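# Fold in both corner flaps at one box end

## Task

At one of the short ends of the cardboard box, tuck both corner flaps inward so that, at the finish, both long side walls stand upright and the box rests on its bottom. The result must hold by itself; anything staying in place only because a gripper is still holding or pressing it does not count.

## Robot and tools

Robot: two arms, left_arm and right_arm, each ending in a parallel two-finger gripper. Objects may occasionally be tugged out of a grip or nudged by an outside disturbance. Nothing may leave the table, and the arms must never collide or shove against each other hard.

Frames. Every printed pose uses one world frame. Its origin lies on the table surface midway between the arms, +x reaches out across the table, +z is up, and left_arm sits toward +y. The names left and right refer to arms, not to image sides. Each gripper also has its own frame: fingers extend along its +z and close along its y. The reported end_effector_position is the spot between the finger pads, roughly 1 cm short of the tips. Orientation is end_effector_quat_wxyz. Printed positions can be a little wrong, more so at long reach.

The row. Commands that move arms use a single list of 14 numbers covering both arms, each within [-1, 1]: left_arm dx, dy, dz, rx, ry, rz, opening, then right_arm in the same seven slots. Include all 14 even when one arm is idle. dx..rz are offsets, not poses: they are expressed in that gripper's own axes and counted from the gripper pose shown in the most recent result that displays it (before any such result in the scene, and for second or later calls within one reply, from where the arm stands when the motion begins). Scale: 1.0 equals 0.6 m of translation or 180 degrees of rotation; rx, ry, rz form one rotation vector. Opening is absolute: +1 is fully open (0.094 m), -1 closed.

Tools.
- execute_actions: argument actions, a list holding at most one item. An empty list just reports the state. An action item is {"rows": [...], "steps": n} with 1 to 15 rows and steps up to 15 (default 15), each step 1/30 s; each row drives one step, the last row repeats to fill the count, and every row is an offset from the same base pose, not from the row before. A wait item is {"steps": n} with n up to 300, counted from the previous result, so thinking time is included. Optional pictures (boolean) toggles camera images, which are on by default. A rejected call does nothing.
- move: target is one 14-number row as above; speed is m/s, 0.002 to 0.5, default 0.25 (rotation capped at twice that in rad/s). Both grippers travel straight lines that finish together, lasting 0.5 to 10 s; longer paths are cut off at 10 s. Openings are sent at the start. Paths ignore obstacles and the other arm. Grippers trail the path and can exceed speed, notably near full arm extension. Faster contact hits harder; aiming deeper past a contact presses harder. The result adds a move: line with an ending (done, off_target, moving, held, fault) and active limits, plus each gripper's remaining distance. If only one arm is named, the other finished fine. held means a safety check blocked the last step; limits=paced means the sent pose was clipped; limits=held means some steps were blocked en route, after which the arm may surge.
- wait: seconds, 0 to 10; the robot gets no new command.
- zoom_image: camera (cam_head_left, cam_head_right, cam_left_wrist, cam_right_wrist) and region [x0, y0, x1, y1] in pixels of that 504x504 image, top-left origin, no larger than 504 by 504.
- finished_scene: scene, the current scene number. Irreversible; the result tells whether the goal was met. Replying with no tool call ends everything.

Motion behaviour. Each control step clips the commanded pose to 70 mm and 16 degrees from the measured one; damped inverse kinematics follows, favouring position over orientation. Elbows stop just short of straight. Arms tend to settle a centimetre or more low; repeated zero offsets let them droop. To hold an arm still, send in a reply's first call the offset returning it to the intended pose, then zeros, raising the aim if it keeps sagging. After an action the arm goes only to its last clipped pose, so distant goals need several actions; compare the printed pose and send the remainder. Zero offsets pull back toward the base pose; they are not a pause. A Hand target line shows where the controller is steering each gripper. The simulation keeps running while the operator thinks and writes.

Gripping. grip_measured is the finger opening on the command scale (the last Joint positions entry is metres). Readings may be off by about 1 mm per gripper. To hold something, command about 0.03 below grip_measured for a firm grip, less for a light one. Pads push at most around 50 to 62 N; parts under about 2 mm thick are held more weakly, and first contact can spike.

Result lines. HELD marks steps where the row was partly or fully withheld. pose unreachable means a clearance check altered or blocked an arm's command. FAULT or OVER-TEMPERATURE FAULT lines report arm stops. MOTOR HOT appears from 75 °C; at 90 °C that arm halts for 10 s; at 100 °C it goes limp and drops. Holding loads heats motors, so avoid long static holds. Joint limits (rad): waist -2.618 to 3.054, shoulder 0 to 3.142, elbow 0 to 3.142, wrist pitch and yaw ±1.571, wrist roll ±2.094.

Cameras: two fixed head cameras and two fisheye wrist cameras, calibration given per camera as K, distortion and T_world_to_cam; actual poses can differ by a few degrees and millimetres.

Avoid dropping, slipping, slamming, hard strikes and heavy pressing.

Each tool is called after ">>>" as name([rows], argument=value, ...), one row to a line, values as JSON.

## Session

>>> execute_actions(actions=[])

Scene clock: 0.00 s of 4500.00 s.
left_arm: end_effector_position=(+0.3938, +0.3405, +0.4108) grip_measured=+1.000 end_effector_quat_wxyz=(+0.705, -0.067, +0.704, +0.056) | right_arm: end_effector_position=(+0.4015, -0.3011, +0.4025) grip_measured=-0.383 end_effector_quat_wxyz=(+0.699, -0.061, +0.710, +0.051)
Joint positions: left_arm=[-0.005  1.046  1.061 -0.015  0.011 -0.015  0.094] | right_arm=[-0.01   1.043  1.043 -0.017 -0.004 -0.012  0.029]
Joint velocities: left_arm=[-0.002 -0.012 -0.002 -0.066 -0.081 -0.007  0.   ] | right_arm=[ 0.007 -0.012 -0.002  0.066  0.007  0.007 -0.   ]
Hand target (left_arm): +0.392, +0.340, +0.413; +0.706, -0.067, +0.703, +0.056
Hand target (right_arm): +0.400, -0.301, +0.402; +0.696, -0.061, +0.713, +0.050

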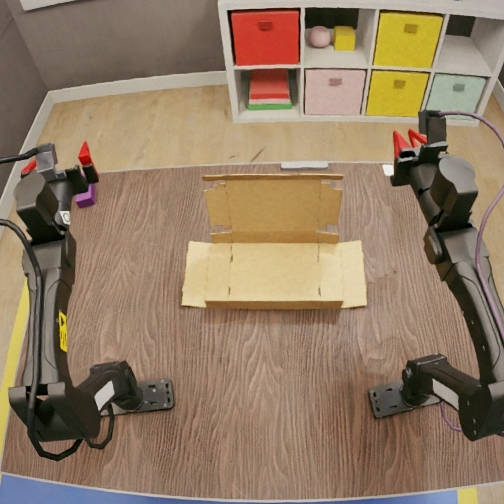

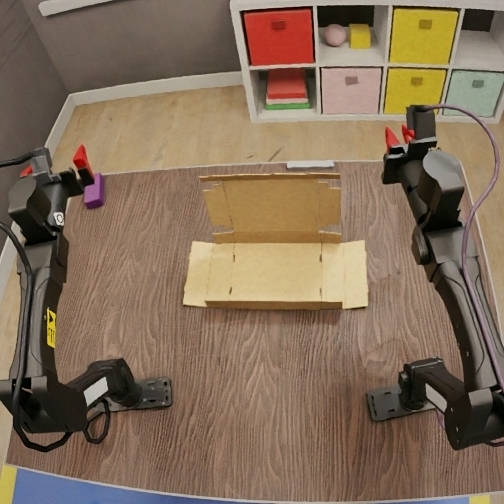

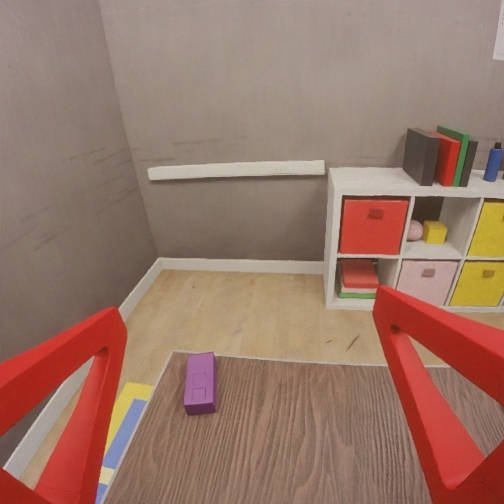

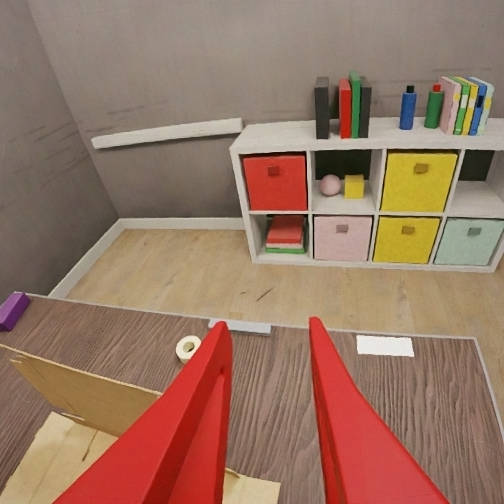

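>>> move(target=[0.485,-0.336,-0.39,0.516,0.202,0.241,-1,0.421,0.36,-0.2,-0.344,0.410,-0.344,0.2], speed=0.25)

Scene clock: 5.90 s of 4500.00 s.
left_arm: end_effector_position=(+0.2064, +0.1003, +0.1305) grip_measured=-0.977 end_effector_quat_wxyz=(+0.257, +0.653, +0.671, -0.240) | right_arm: end_effector_position=(+0.2447, -0.1132, +0.1491) grip_measured=+0.198 end_effector_quat_wxyz=(-0.015, -0.699, +0.715, +0.004)
Joint positions: left_arm=[-0.484  1.178  0.816 -0.922  0.67   1.148  0.001] | right_arm=[ 0.675  1.828  1.681 -1.453 -0.01  -0.709  0.056]
Joint velocities: left_arm=[-0.012 -0.007  0.017  0.022 -0.007  0.007 -0.   ] | right_arm=[-0.002 -0.007 -0.002  0.007 -0.037  0.051 -0.001]
Hand target (left_arm): +0.201, +0.100, +0.121; +0.243, +0.656, +0.671, -0.247
Hand target (right_arm): +0.247, -0.110, +0.155; +0.009, +0.705, -0.710, -0.001
Off the commanded pose (left_arm): 0.011 m, 2 deg.
Off the commanded pose (right_arm): 0.003 m, 1 deg.
move: off_target (left_arm)
camera_calibration (this result's frames):
cam_left_wrist: T_world_to_cam=[[-0.998411, 0.0426847, -0.0367778, 0.203349], [0.0486088, 0.98262, -0.179149, -0.0597672], [0.0284917, -0.180652, -0.983134, 0.234853], [0, 0, 0, 1]] pos_world=[0.199239, 0.0924754, 0.227664]
cam_right_wrist: T_world_to_cam=[[0.983747, -0.160438, -0.0806354, -0.239497], [-0.0686828, -0.751127, 0.656575, -0.133696], [-0.165907, -0.640365, -0.749938, 0.169969], [0, 0, 0, 1]] pos_world=[0.254621, -0.0300057, 0.195936]

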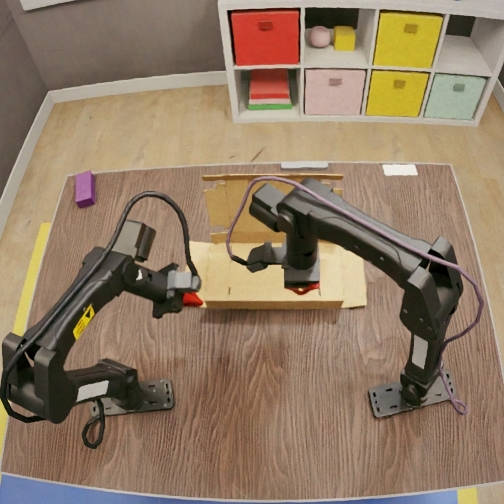

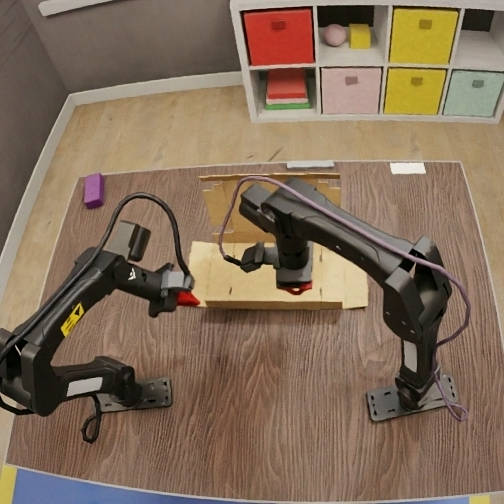

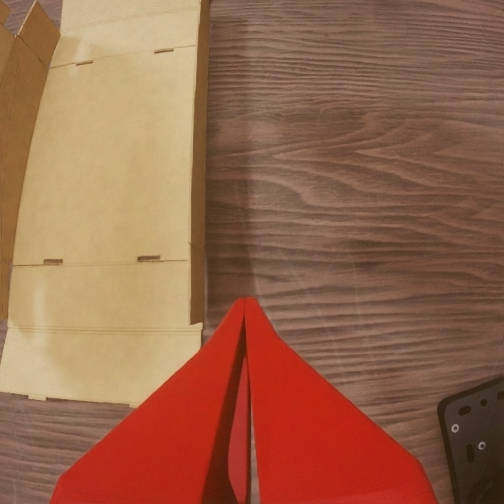

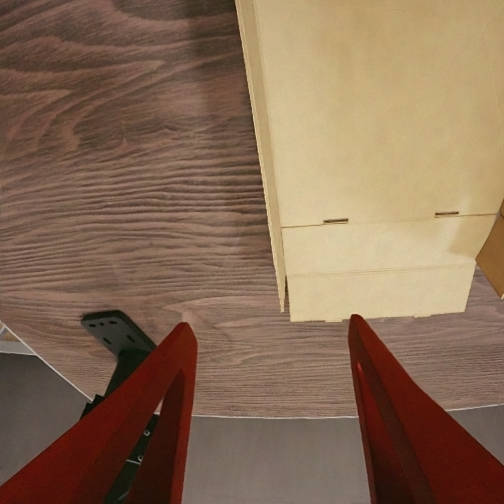

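>>> move(target=[0.092,0.005,0.145,0,0,0,-1,0.005,0.004,0.207,0,0,0,0.2], speed=0.12)

Scene clock: 9.33 s of 4500.00 s.
left_arm: end_effector_position=(+0.2222, +0.0845, +0.0371) grip_measured=-0.977 end_effector_quat_wxyz=(+0.272, +0.655, +0.666, -0.233) | right_arm: end_effector_position=(+0.2449, -0.1130, +0.0315) grip_measured=+0.198 end_effector_quat_wxyz=(-0.006, -0.699, +0.715, +0.005)
Joint positions: left_arm=[-0.536  1.386  0.544 -0.368  0.653  1.085  0.001] | right_arm=[ 0.675  1.873  1.266 -0.975 -0.01  -0.71   0.056]
Joint velocities: left_arm=[ 0.022 -0.002 -0.002  0.022  0.11  -0.007  0.001] | right_arm=[ 0.012  0.012 -0.007  0.022 -0.037  0.007 -0.001]
Hand target (left_arm): +0.214, +0.085, +0.028; +0.257, +0.653, +0.671, -0.240
Hand target (right_arm): +0.240, -0.117, +0.025; +0.016, +0.699, -0.715, -0.004
Off the commanded pose (left_arm): 0.014 m, 2 deg.
Off the commanded pose (right_arm): 0.010 m, 1 deg.
move: off_target (left_arm)
camera_calibration (this result's frames):
cam_left_wrist: T_world_to_cam=[[-0.996677, 0.0404678, -0.0706907, 0.21739], [0.0531605, 0.980711, -0.188095, -0.0622783], [0.0617153, -0.191228, -0.979604, 0.133102], [0, 0, 0, 1]] pos_world=[0.211764, 0.0777325, 0.13404]
cam_right_wrist: T_world_to_cam=[[0.984716, -0.159052, -0.0709739, -0.249469], [-0.0761962, -0.759843, 0.645626, -0.0552034], [-0.156617, -0.63035, -0.760348, 0.0811301], [0, 0, 0, 1]] pos_world=[0.254157, -0.030484, 0.0796221]

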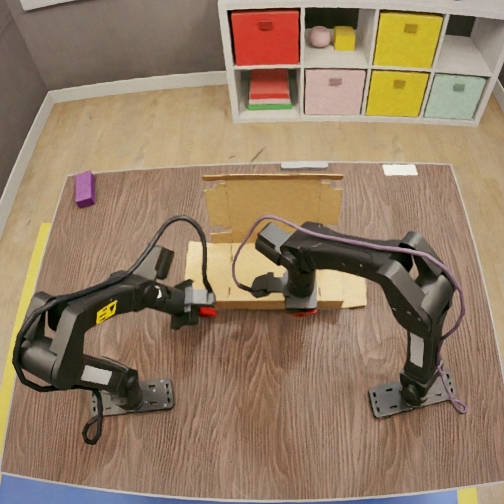

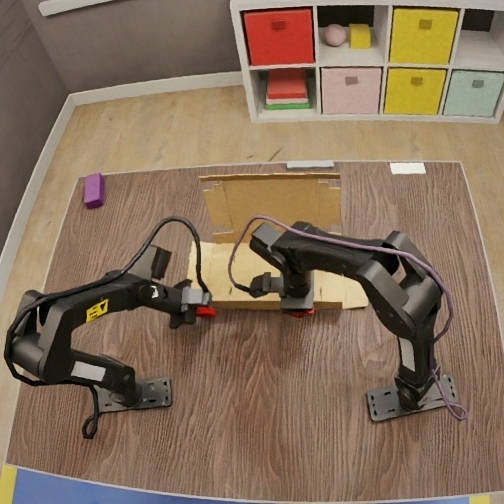

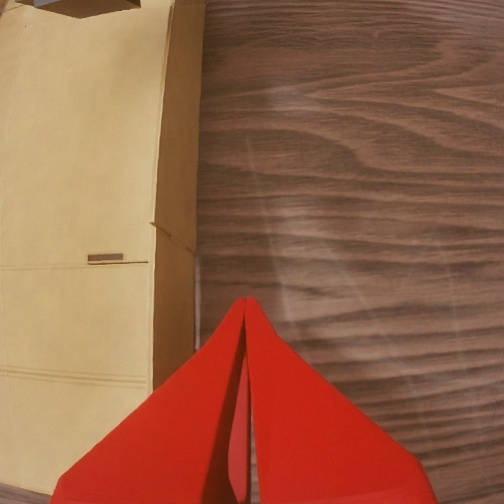

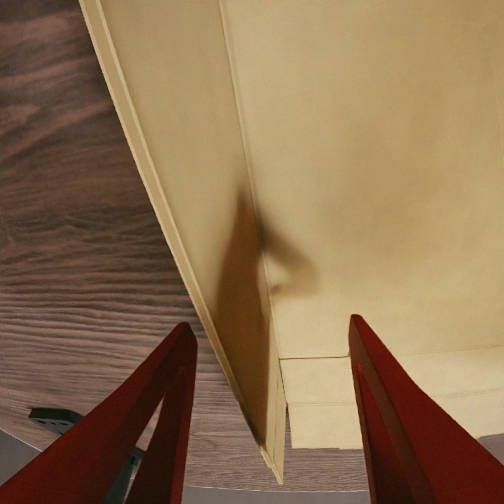

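>>> move(target=[0,0,0,0,0,0,-1,0,0.008,0,0,0,0,-1])

>>> move(target=[0,0.1,0,0,0,0,-1,0,0,0,0,0,0,-1], speed=0.05)

>>> move(target=[-0.026,0.045,0.03,0,0,0,-1,0,0,0,0,0,0,-1], speed=0.05)

Scene clock: 13.00 s of 4500.00 s.
left_arm: end_effector_position=(+0.2225, +0.0844, +0.0372) grip_measured=-0.977 end_effector_quat_wxyz=(+0.273, +0.655, +0.665, -0.232) | right_arm: end_effector_position=(+0.2457, -0.1125, +0.0319) grip_measured=-0.966 end_effector_quat_wxyz=(-0.004, -0.699, +0.715, +0.003)
Joint positions: left_arm=[-0.536  1.386  0.544 -0.366  0.653  1.084  0.001] | right_arm=[ 0.676  1.872  1.266 -0.971 -0.006 -0.709  0.002]
Joint velocities: left_arm=[-0.002  0.002 -0.002 -0.066  0.081  0.051  0.   ] | right_arm=[ 0.007 -0.002 -0.017 -0.037 -0.022 -0.081  0.   ]
Hand target (left_arm): +0.222, +0.085, +0.037; +0.272, +0.655, +0.666, -0.233
Hand target (right_arm): +0.240, -0.113, +0.032; +0.006, +0.699, -0.715, -0.005
Off the commanded pose (left_arm): 0.000 m, 0 deg.
Off the commanded pose (right_arm): 0.006 m, 0 deg.
move: done
camera_calibration (this result's frames):
cam_left_wrist: T_world_to_cam=[[-0.996604, 0.0401468, -0.0718895, 0.217741], [0.0531049, 0.980624, -0.188562, -0.0621342], [0.0629265, -0.191739, -0.979427, 0.132944], [0, 0, 0, 1]] pos_world=[0.211936, 0.0776792, 0.134146]
cam_right_wrist: T_world_to_cam=[[0.985203, -0.158597, -0.0649786, -0.25042], [-0.0798647, -0.760256, 0.644695, -0.0540635], [-0.151647, -0.629966, -0.761673, 0.0807253], [0, 0, 0, 1]] pos_world=[0.254639, -0.0299637, 0.0800688]

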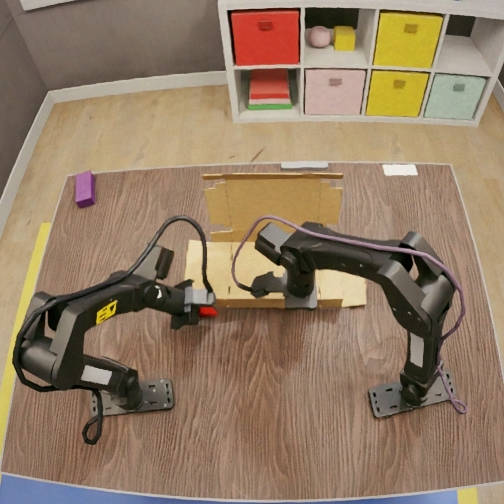

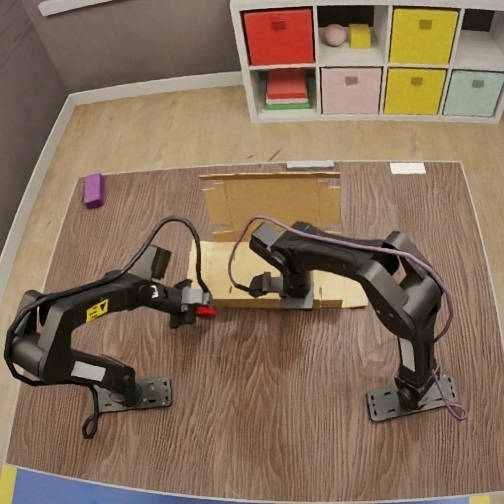

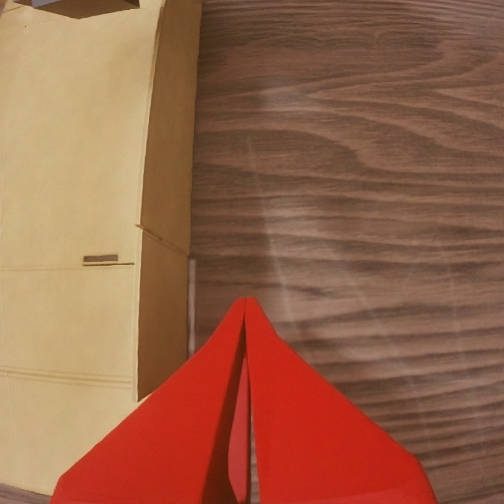

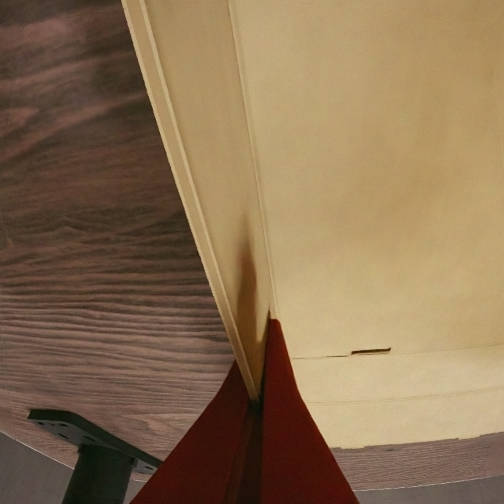

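Scene clock: 14.47 s of 4500.00 s.
left_arm: end_effector_position=(+0.2697, +0.0881, +0.0350) grip_measured=-0.978 end_effector_quat_wxyz=(+0.260, +0.654, +0.670, -0.234) | right_arm: end_effector_position=(+0.2501, -0.1119, +0.0319) grip_measured=-0.966 end_effector_quat_wxyz=(+0.004, -0.693, +0.721, -0.005)
Joint positions: left_arm=[-0.462  1.595  0.74  -0.436  0.668  1.177  0.001] | right_arm=[ 0.676  1.872  1.266 -0.957  0.01  -0.692  0.002]
Joint velocities: left_arm=[-0.012 -0.007 -0.002 -0.037 -0.066  0.022  0.   ] | right_arm=[-0.017  0.022 -0.012  0.022 -0.081  0.051  0.   ]
Hand target (left_arm): +0.282, +0.086, +0.041; +0.274, +0.655, +0.665, -0.232
Hand target (right_arm): +0.246, -0.113, +0.032; +0.004, +0.699, -0.715, -0.003
Off the commanded pose (left_arm): 0.014 m, 2 deg.
Off the commanded pose (right_arm): 0.004 m, 2 deg.
move: off_target (left_arm)
camera_calibration (this result's frames):
cam_left_wrist: T_world_to_cam=[[-0.997954, 0.0415032, -0.0486405, 0.263872], [0.0493754, 0.98354, -0.173812, -0.0684591], [0.0406261, -0.175858, -0.983577, 0.13329], [0, 0, 0, 1]] pos_world=[0.261297, 0.079821, 0.132037]
cam_right_wrist: T_world_to_cam=[[0.983633, -0.17478, -0.0437888, -0.25681], [-0.106103, -0.758284, 0.643233, -0.0464284], [-0.145629, -0.628059, -0.764418, 0.0805712], [0, 0, 0, 1]] pos_world=[0.259414, -0.0294877, 0.080209]

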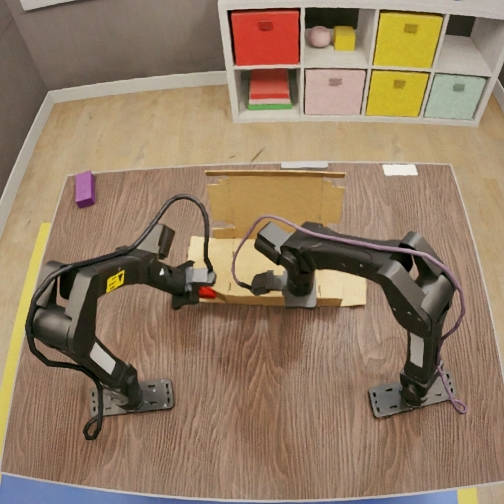

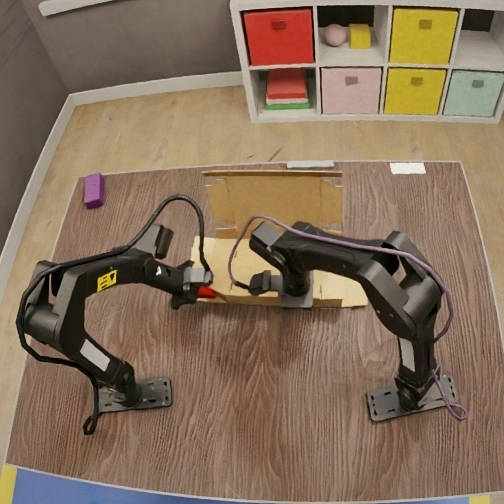

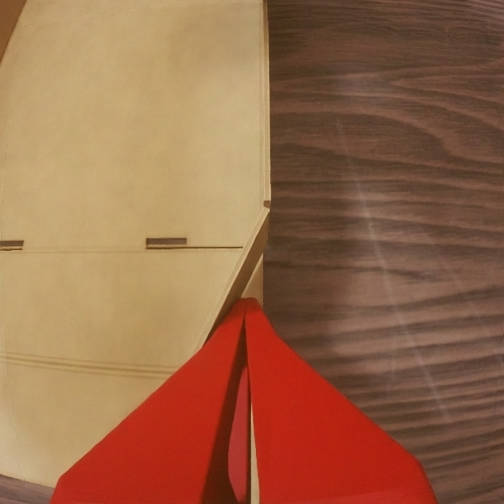

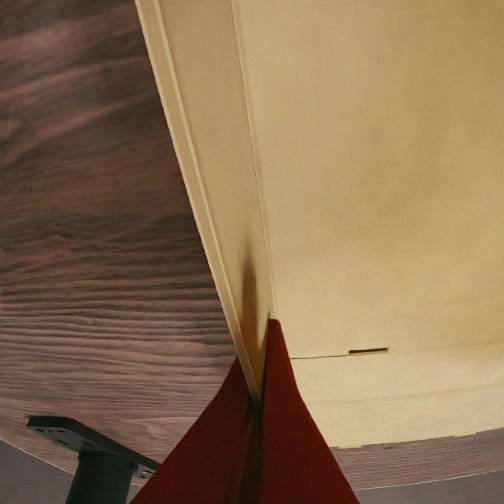

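Scene clock: 15.50 s of 4500.00 s.
left_arm: end_effector_position=(+0.2830, +0.0736, +0.0272) grip_measured=-0.978 end_effector_quat_wxyz=(+0.243, +0.651, +0.677, -0.241) | right_arm: end_effector_position=(+0.2519, -0.1132, +0.0319) grip_measured=-0.966 end_effector_quat_wxyz=(+0.005, -0.690, +0.723, -0.010)
Joint positions: left_arm=[-0.503  1.691  0.818 -0.427  0.652  1.126  0.001] | right_arm=[ 0.676  1.872  1.266 -0.957  0.021 -0.685  0.002]
Joint velocities: left_arm=[-0.002 -0.022  0.012 -0.066 -0.037  0.007 -0.001] | right_arm=[ 0.002 -0.012 -0.032 -0.037 -0.022 -0.022 -0.   ]
Hand target (left_arm): +0.297, +0.066, +0.033; +0.260, +0.654, +0.670, -0.235
Hand target (right_arm): +0.250, -0.112, +0.032; -0.004, +0.693, -0.721, +0.005
Off the commanded pose (left_arm): 0.017 m, 2 deg.
Off the commanded pose (right_arm): 0.002 m, 1 deg.
move: off_target (left_arm)
camera_calibration (this result's frames):
cam_left_wrist: T_world_to_cam=[[-0.999128, 0.040151, -0.0114288, 0.276842], [0.0414628, 0.98627, -0.15985, -0.0545492], [0.00485375, -0.160184, -0.987075, 0.131615], [0, 0, 0, 1]] pos_world=[0.278223, 0.0637675, 0.124358]
cam_right_wrist: T_world_to_cam=[[0.982528, -0.182992, -0.033955, -0.259764], [-0.117883, -0.753056, 0.64731, -0.0438517], [-0.144022, -0.631998, -0.76147, 0.0790649], [0, 0, 0, 1]] pos_world=[0.261443, -0.0305885, 0.079771]

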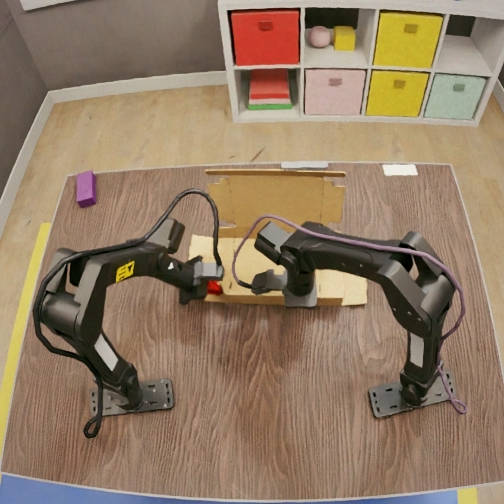

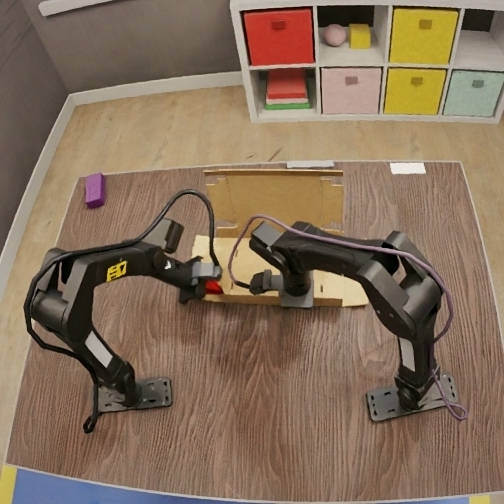

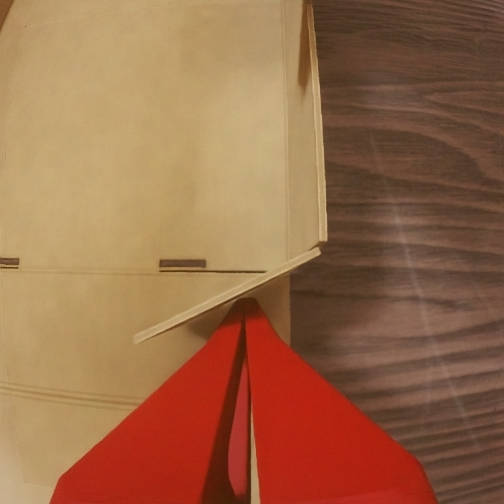

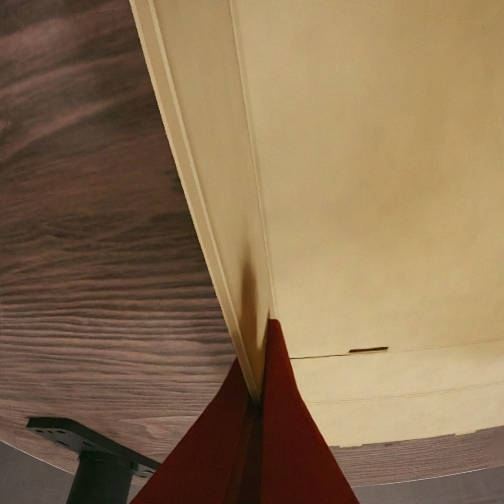

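>>> move(target=[-0.046,0.01,0.03,0,0,0,-1,0,0,0,0,0,0,-1], speed=0.05)

>>> move(target=[0.06,0.0,-0.095,0,0,0,-1,0,0,0,0,0,0,-1], speed=0.1)

>>> move(target=[0.04,0.31,-0.05,0,-0.14,0,-1,0,0,0,0,0,0,-1], speed=0.15)

Scene clock: 18.40 s of 4500.00 s.
left_arm: end_effector_position=(+0.2812, +0.0556, +0.0233) grip_measured=-0.978 end_effector_quat_wxyz=(+0.224, +0.649, +0.689, -0.230) | right_arm: end_effector_position=(+0.2514, -0.1152, +0.0319) grip_measured=-0.966 end_effector_quat_wxyz=(+0.001, -0.690, +0.723, -0.013)
Joint positions: left_arm=[-0.585  1.709  0.841 -0.404  0.591  1.023  0.001] | right_arm=[ 0.676  1.872  1.266 -0.964  0.026 -0.685  0.002]
Joint velocities: left_arm=[ 0.002  0.002  0.002 -0.022  0.007 -0.037  0.001] | right_arm=[-0.007 -0.012 -0.007  0.095  0.037 -0.037 -0.   ]
Hand target (left_arm): +0.289, +0.042, +0.031; +0.242, +0.652, +0.677, -0.241
Hand target (right_arm): +0.252, -0.113, +0.032; -0.005, +0.690, -0.723, +0.010
Off the commanded pose (left_arm): 0.019 m, 3 deg.
Off the commanded pose (right_arm): 0.002 m, 1 deg.
move: off_target (left_arm)
camera_calibration (this result's frames):
cam_left_wrist: T_world_to_cam=[[-0.999648, 0.02534, 0.00787976, 0.276233], [0.0242372, 0.99275, -0.117726, -0.0338714], [-0.0108058, -0.117494, -0.993015, 0.12706], [0, 0, 0, 1]] pos_world=[0.27833, 0.0415548, 0.120008]
cam_right_wrist: T_world_to_cam=[[0.982416, -0.183678, -0.033485, -0.259646], [-0.117438, -0.747349, 0.653971, -0.0450476], [-0.145145, -0.638539, -0.755778, 0.0771249], [0, 0, 0, 1]] pos_world=[0.260985, -0.0321103, 0.0790549]

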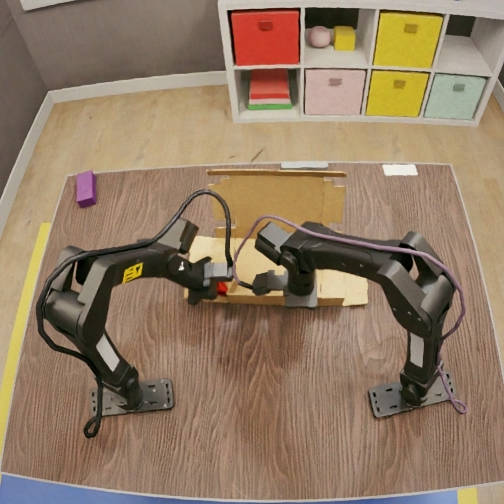

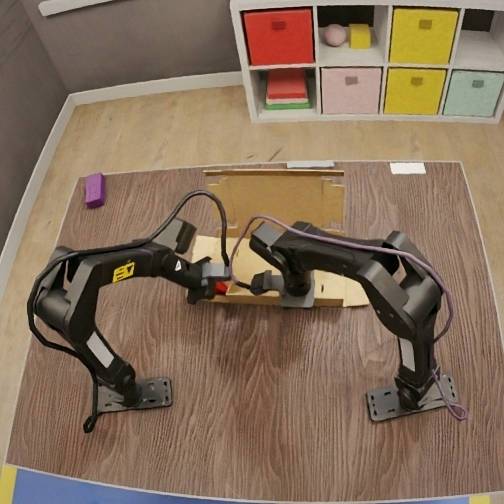

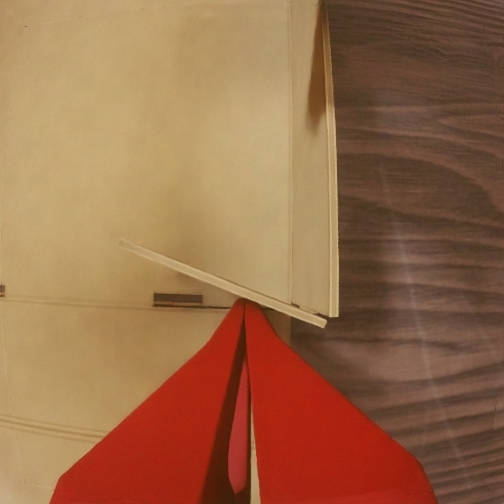

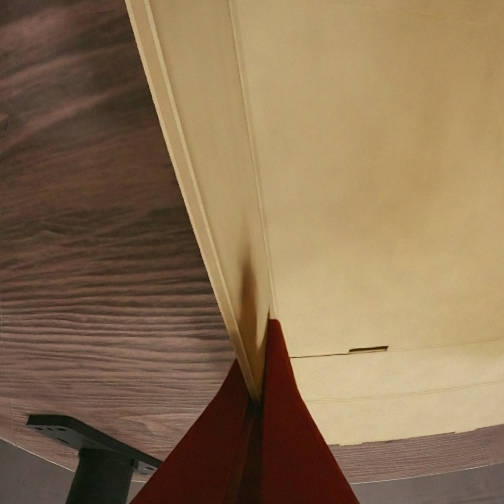

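Scene clock: 19.67 s of 4500.00 s.
left_arm: end_effector_position=(+0.2755, +0.1209, +0.0354) grip_measured=-0.978 end_effector_quat_wxyz=(+0.210, +0.647, +0.696, -0.228) | right_arm: end_effector_position=(+0.2517, -0.1148, +0.0319) grip_measured=-0.966 end_effector_quat_wxyz=(+0.002, -0.690, +0.723, -0.013)
Joint positions: left_arm=[-0.37   1.636  0.841 -0.648  0.618  1.277  0.001] | right_arm=[ 0.676  1.872  1.266 -0.962  0.026 -0.685  0.002]
Joint velocities: left_arm=[-0.012 -0.017  0.007 -0.037  0.022  0.022  0.   ] | right_arm=[-0.007  0.002 -0.007 -0.007 -0.095  0.022  0.001]
Hand target (left_arm): +0.279, +0.119, +0.047; +0.226, +0.649, +0.690, -0.230
Hand target (right_arm): +0.251, -0.115, +0.032; -0.001, +0.690, -0.723, +0.013
Off the commanded pose (left_arm): 0.012 m, 2 deg.
Off the commanded pose (right_arm): 0.000 m, 0 deg.
move: off_target (left_arm)
camera_calibration (this result's frames):
cam_left_wrist: T_world_to_cam=[[-0.999406, 0.0187746, 0.0289061, 0.26877], [0.016002, 0.995507, -0.0933265, -0.09608], [-0.0305284, -0.0928085, -0.995216, 0.149217], [0, 0, 0, 1]] pos_world=[0.274703, 0.104451, 0.131767]
cam_right_wrist: T_world_to_cam=[[0.982458, -0.183631, -0.0324942, -0.259929], [-0.118271, -0.748276, 0.652759, -0.0446051], [-0.144182, -0.637465, -0.756868, 0.0773119], [0, 0, 0, 1]] pos_world=[0.261241, -0.0318244, 0.0791851]

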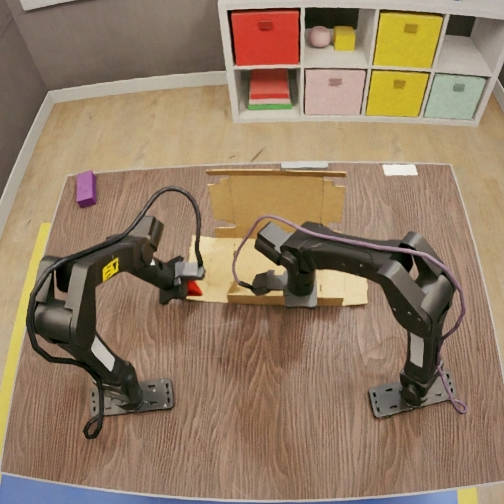

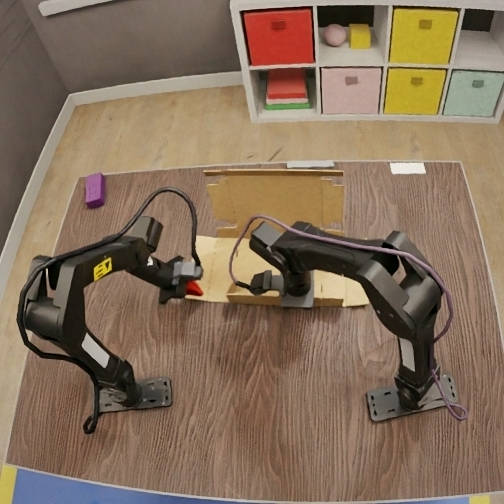

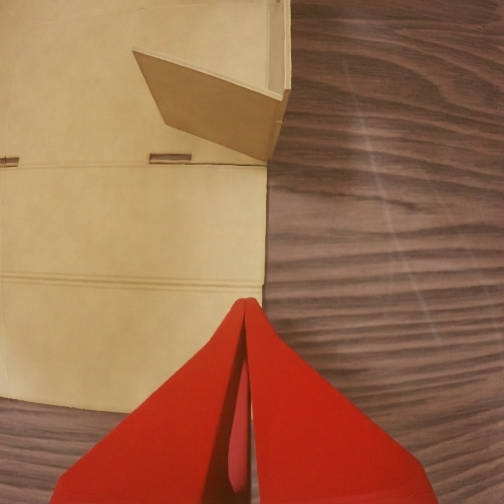

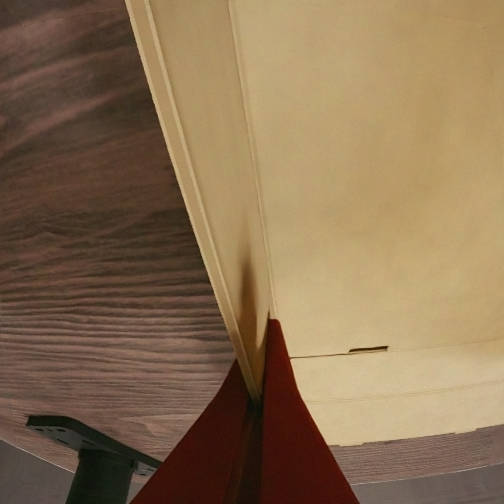

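Scene clock: 21.83 s of 4500.00 s.
left_arm: end_effector_position=(+0.4554, +0.1679, +0.0376) grip_measured=-0.978 end_effector_quat_wxyz=(+0.347, +0.587, +0.639, -0.357) | right_arm: end_effector_position=(+0.2517, -0.1148, +0.0319) grip_measured=-0.966 end_effector_quat_wxyz=(+0.002, -0.690, +0.723, -0.013)
Joint positions: left_arm=[-0.076  2.394  1.741 -1.062  1.036  1.682  0.001] | right_arm=[ 0.676  1.872  1.266 -0.962  0.026 -0.685  0.002]
Joint velocities: left_arm=[-0.012  0.012 -0.002 -0.095  0.007 -0.037 -0.   ] | right_arm=[-0.017  0.007 -0.007 -0.066  0.022  0.022  0.   ]
Hand target (left_arm): +0.460, +0.168, +0.041; +0.357, +0.582, +0.634, -0.363
Hand target (right_arm): +0.252, -0.115, +0.032; -0.002, +0.690, -0.723, +0.013
Off the commanded pose (left_arm): 0.004 m, 2 deg.
Off the commanded pose (right_arm): 0.000 m, 0 deg.
move: done
camera_calibration (this result's frames):
cam_left_wrist: T_world_to_cam=[[-0.999971, 0.00703881, 0.00306388, 0.450839], [0.00467186, 0.87468, -0.484678, -0.105301], [-0.00609147, -0.484649, -0.874688, 0.211383], [0, 0, 0, 1]] pos_world=[0.452606, 0.191378, 0.132475]
cam_right_wrist: T_world_to_cam=[[0.982458, -0.183631, -0.0324942, -0.259929], [-0.118271, -0.748276, 0.652759, -0.0446051], [-0.144182, -0.637465, -0.756868, 0.0773119], [0, 0, 0, 1]] pos_world=[0.261241, -0.0318244, 0.0791851]

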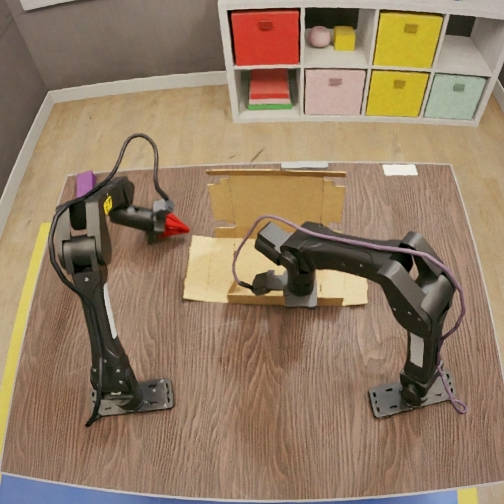

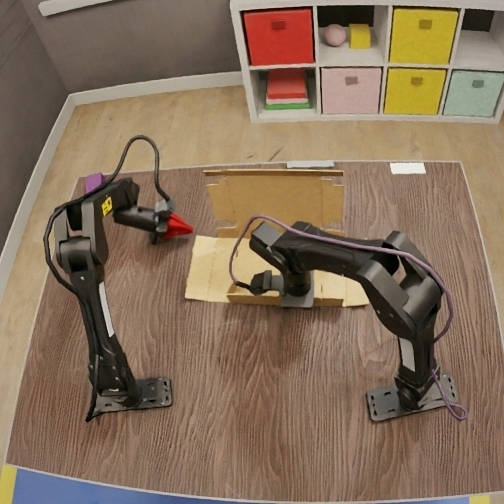

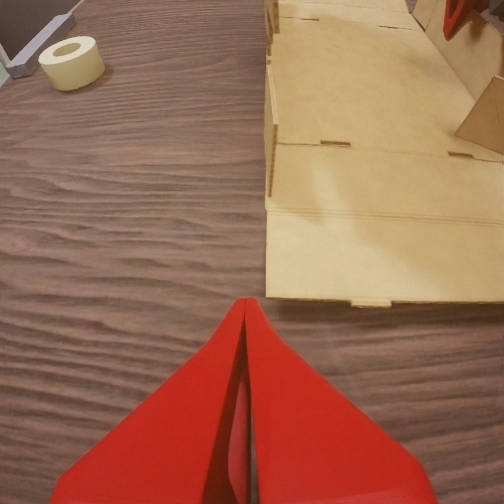

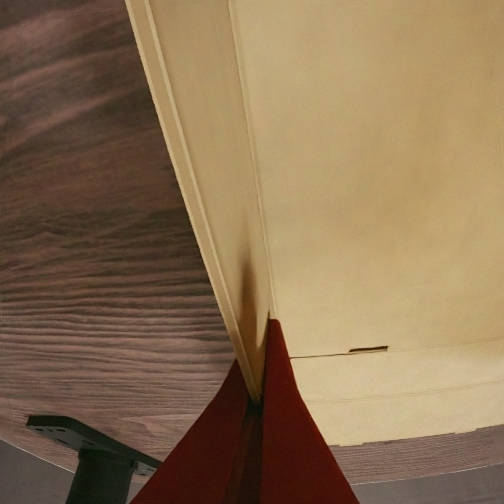

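>>> move(target=[-0.068,0.033,0.131,0,-0.03,0,-1,0,0,0,0,0,0,-1], speed=0.07)

Scene clock: 25.20 s of 4500.00 s.
left_arm: end_effector_position=(+0.4853, +0.0837, +0.0369) grip_measured=-0.978 end_effector_quat_wxyz=(+0.379, +0.581, +0.619, -0.368) | right_arm: end_effector_position=(+0.2517, -0.1148, +0.0319) grip_measured=-0.966 end_effector_quat_wxyz=(+0.002, -0.690, +0.723, -0.013)
Joint positions: left_arm=[-0.253  2.414  1.723 -0.661  1.101  1.309  0.001] | right_arm=[ 0.676  1.872  1.266 -0.962  0.026 -0.685  0.002]
Joint velocities: left_arm=[ 0.002  0.002 -0.027 -0.022  0.007 -0.051  0.   ] | right_arm=[ 0.007  0.012 -0.007 -0.037 -0.037 -0.051  0.001]
Hand target (left_arm): +0.479, +0.080, +0.031; +0.374, +0.571, +0.620, -0.386
Hand target (right_arm): +0.252, -0.115, +0.032; -0.002, +0.690, -0.723, +0.013
Off the commanded pose (left_arm): 0.008 m, 2 deg.
Off the commanded pose (right_arm): 0.000 m, 0 deg.
move: done
camera_calibration (this result's frames):
cam_left_wrist: T_world_to_cam=[[-0.99941, 0.00658129, -0.0337111, 0.482397], [0.0238628, 0.83897, -0.543655, -0.0363093], [0.0247046, -0.544138, -0.838632, 0.158825], [0, 0, 0, 1]] pos_world=[0.479055, 0.11371, 0.129718]
cam_right_wrist: T_world_to_cam=[[0.982458, -0.183631, -0.0324942, -0.259929], [-0.118271, -0.748276, 0.652759, -0.0446051], [-0.144182, -0.637465, -0.756868, 0.0773119], [0, 0, 0, 1]] pos_world=[0.261241, -0.0318244, 0.0791851]

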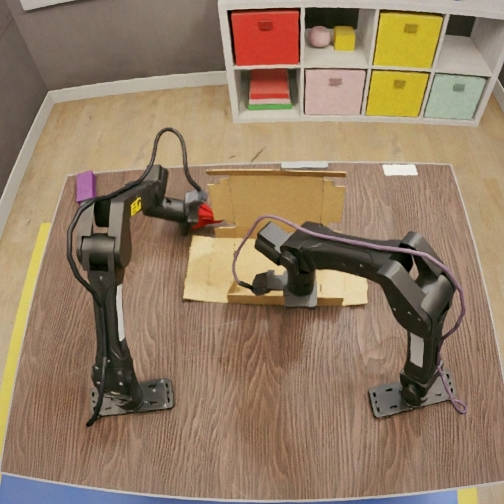

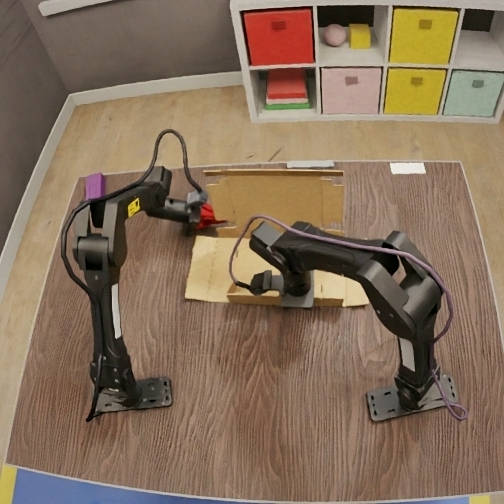

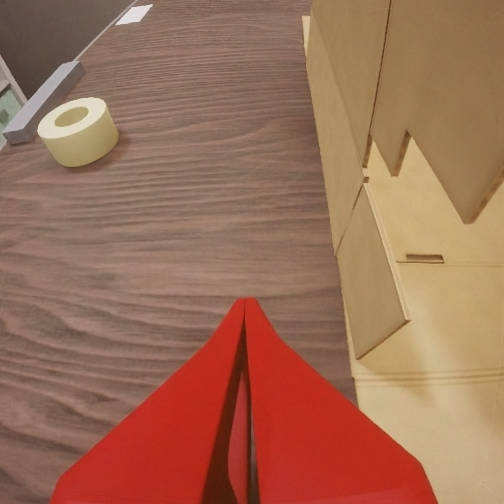

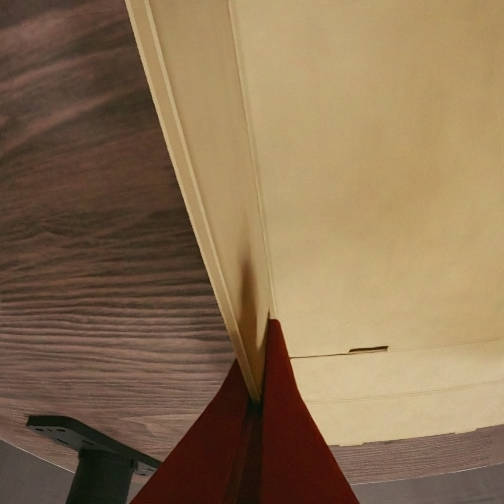

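Matches earlier pre-push view. Sweep −x.

>>> move(target=[0,-0.09,0,0,0,0,-1,0,0,0,0,0,0,-1], speed=0.05)

>>> move(target=[-0.015,-0.06,0.004,0,0,0,-1,0,0,0,0,0,0,-1], speed=0.04)

Scene clock: 28.03 s of 4500.00 s.
left_arm: end_effector_position=(+0.4388, +0.0862, +0.0304) grip_measured=-0.978 end_effector_quat_wxyz=(+0.379, +0.580, +0.623, -0.363) | right_arm: end_effector_position=(+0.2511, -0.1143, +0.0319) grip_measured=-0.966 end_effector_quat_wxyz=(+0.002, -0.690, +0.723, -0.011)
Joint positions: left_arm=[-0.256  2.258  1.41  -0.484  1.09   1.288  0.001] | right_arm=[ 0.676  1.872  1.266 -0.962  0.022 -0.685  0.002]
Joint velocities: left_arm=[-0.012 -0.007 -0.012 -0.022  0.037 -0.037 -0.   ] | right_arm=[ 0.007 -0.002  0.002  0.051 -0.051 -0.051 -0.001]
Hand target (left_arm): +0.432, +0.081, +0.036; +0.378, +0.581, +0.619, -0.369
Hand target (right_arm): +0.252, -0.115, +0.032; -0.002, +0.690, -0.723, +0.013
Off the commanded pose (left_arm): 0.012 m, 1 deg.
Off the commanded pose (right_arm): 0.001 m, 0 deg.
move: off_target (left_arm)
camera_calibration (this result's frames):
cam_left_wrist: T_world_to_cam=[[-0.999317, -0.00175172, -0.036908, 0.436468], [0.0183351, 0.843712, -0.536482, -0.0390729], [0.0320795, -0.536793, -0.843104, 0.152173], [0, 0, 0, 1]] pos_world=[0.432004, 0.115416, 0.123445]
cam_right_wrist: T_world_to_cam=[[0.982353, -0.183527, -0.0360768, -0.259139], [-0.116228, -0.750104, 0.651026, -0.044952], [-0.146542, -0.635344, -0.758198, 0.0784141], [0, 0, 0, 1]] pos_world=[0.260832, -0.0314577, 0.0793694]

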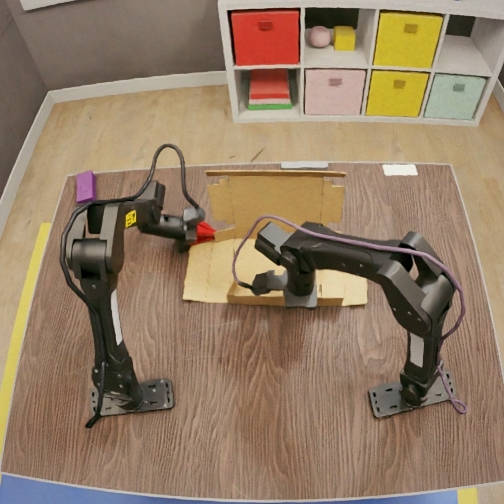

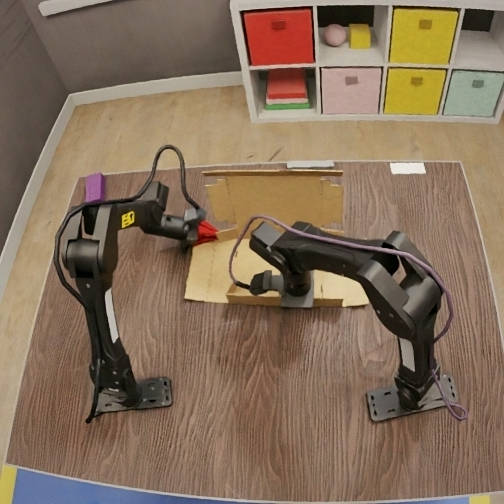

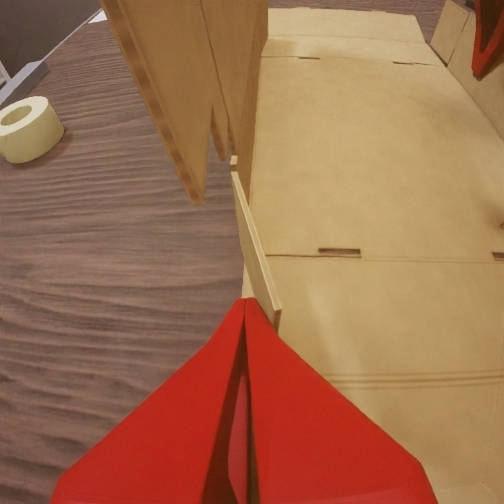

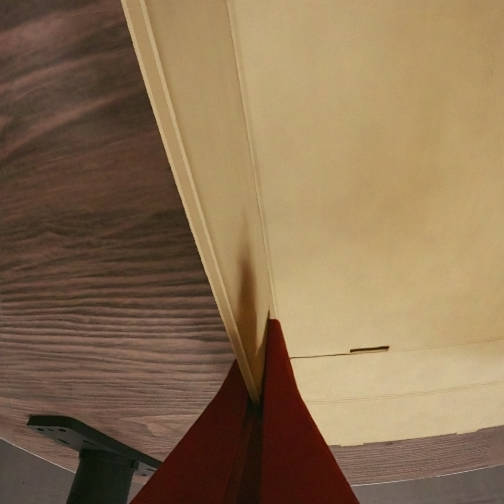

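Scene clock: 29.23 s of 4500.00 s.
left_arm: end_effector_position=(+0.4128, +0.0834, +0.0308) grip_measured=-0.978 end_effector_quat_wxyz=(+0.381, +0.582, +0.626, -0.352) | right_arm: end_effector_position=(+0.2498, -0.1135, +0.0319) grip_measured=-0.966 end_effector_quat_wxyz=(+0.001, -0.692, +0.721, -0.007)
Joint positions: left_arm=[-0.272  2.157  1.239 -0.36   1.067  1.241  0.001] | right_arm=[ 0.676  1.872  1.266 -0.963  0.013 -0.69   0.002]
Joint velocities: left_arm=[-0.002 -0.002  0.007  0.007 -0.051 -0.022 -0.   ] | right_arm=[-0.002  0.017 -0.007 -0.051 -0.037  0.095 -0.   ]
Hand target (left_arm): +0.403, +0.078, +0.037; +0.378, +0.580, +0.623, -0.364
Hand target (right_arm): +0.251, -0.114, +0.032; -0.002, +0.690, -0.724, +0.011
Off the commanded pose (left_arm): 0.013 m, 1 deg.
Off the commanded pose (right_arm): 0.002 m, 1 deg.
move: off_target (left_arm)
camera_calibration (this result's frames):
cam_left_wrist: T_world_to_cam=[[-0.998645, -0.0122827, -0.0505674, 0.411581], [0.0160161, 0.852027, -0.523253, -0.036122], [0.0495118, -0.523354, -0.850676, 0.143707], [0, 0, 0, 1]] pos_world=[0.404487, 0.111042, 0.12416]
cam_right_wrist: T_world_to_cam=[[0.983093, -0.177693, -0.0441955, -0.256921], [-0.107138, -0.753945, 0.648142, -0.0470815], [-0.148492, -0.632449, -0.760236, 0.079604], [0, 0, 0, 1]] pos_world=[0.259354, -0.0308046, 0.0796786]

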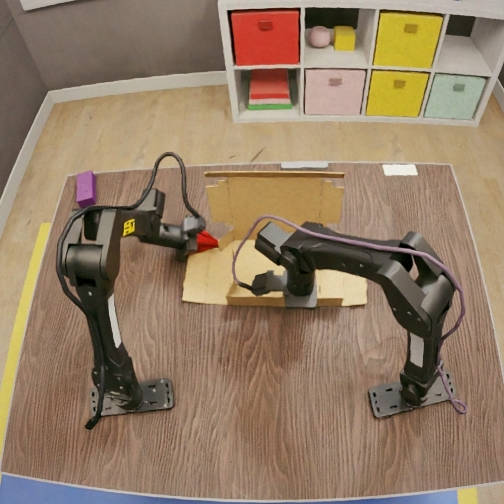

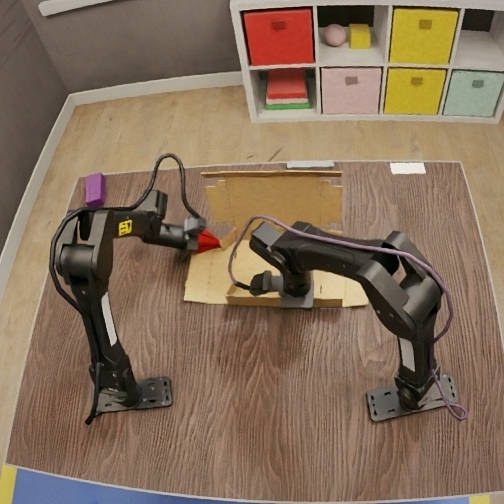

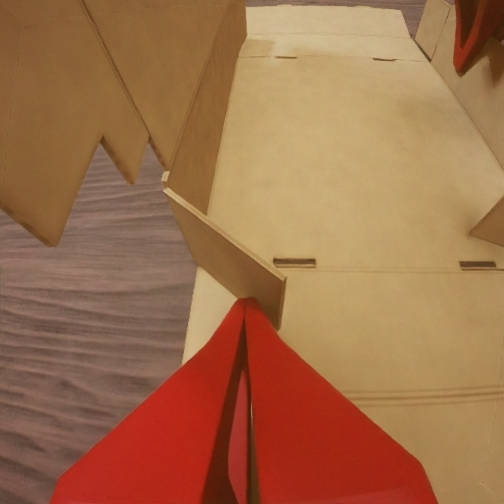

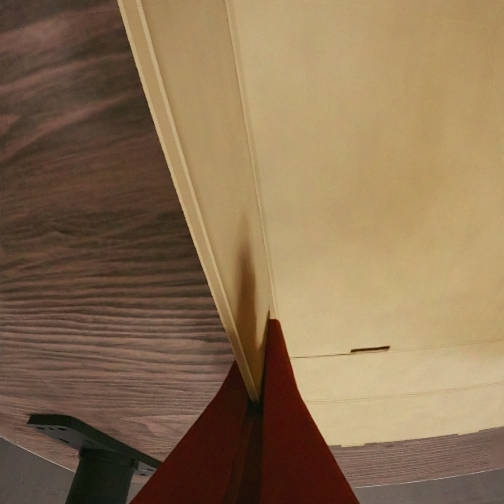

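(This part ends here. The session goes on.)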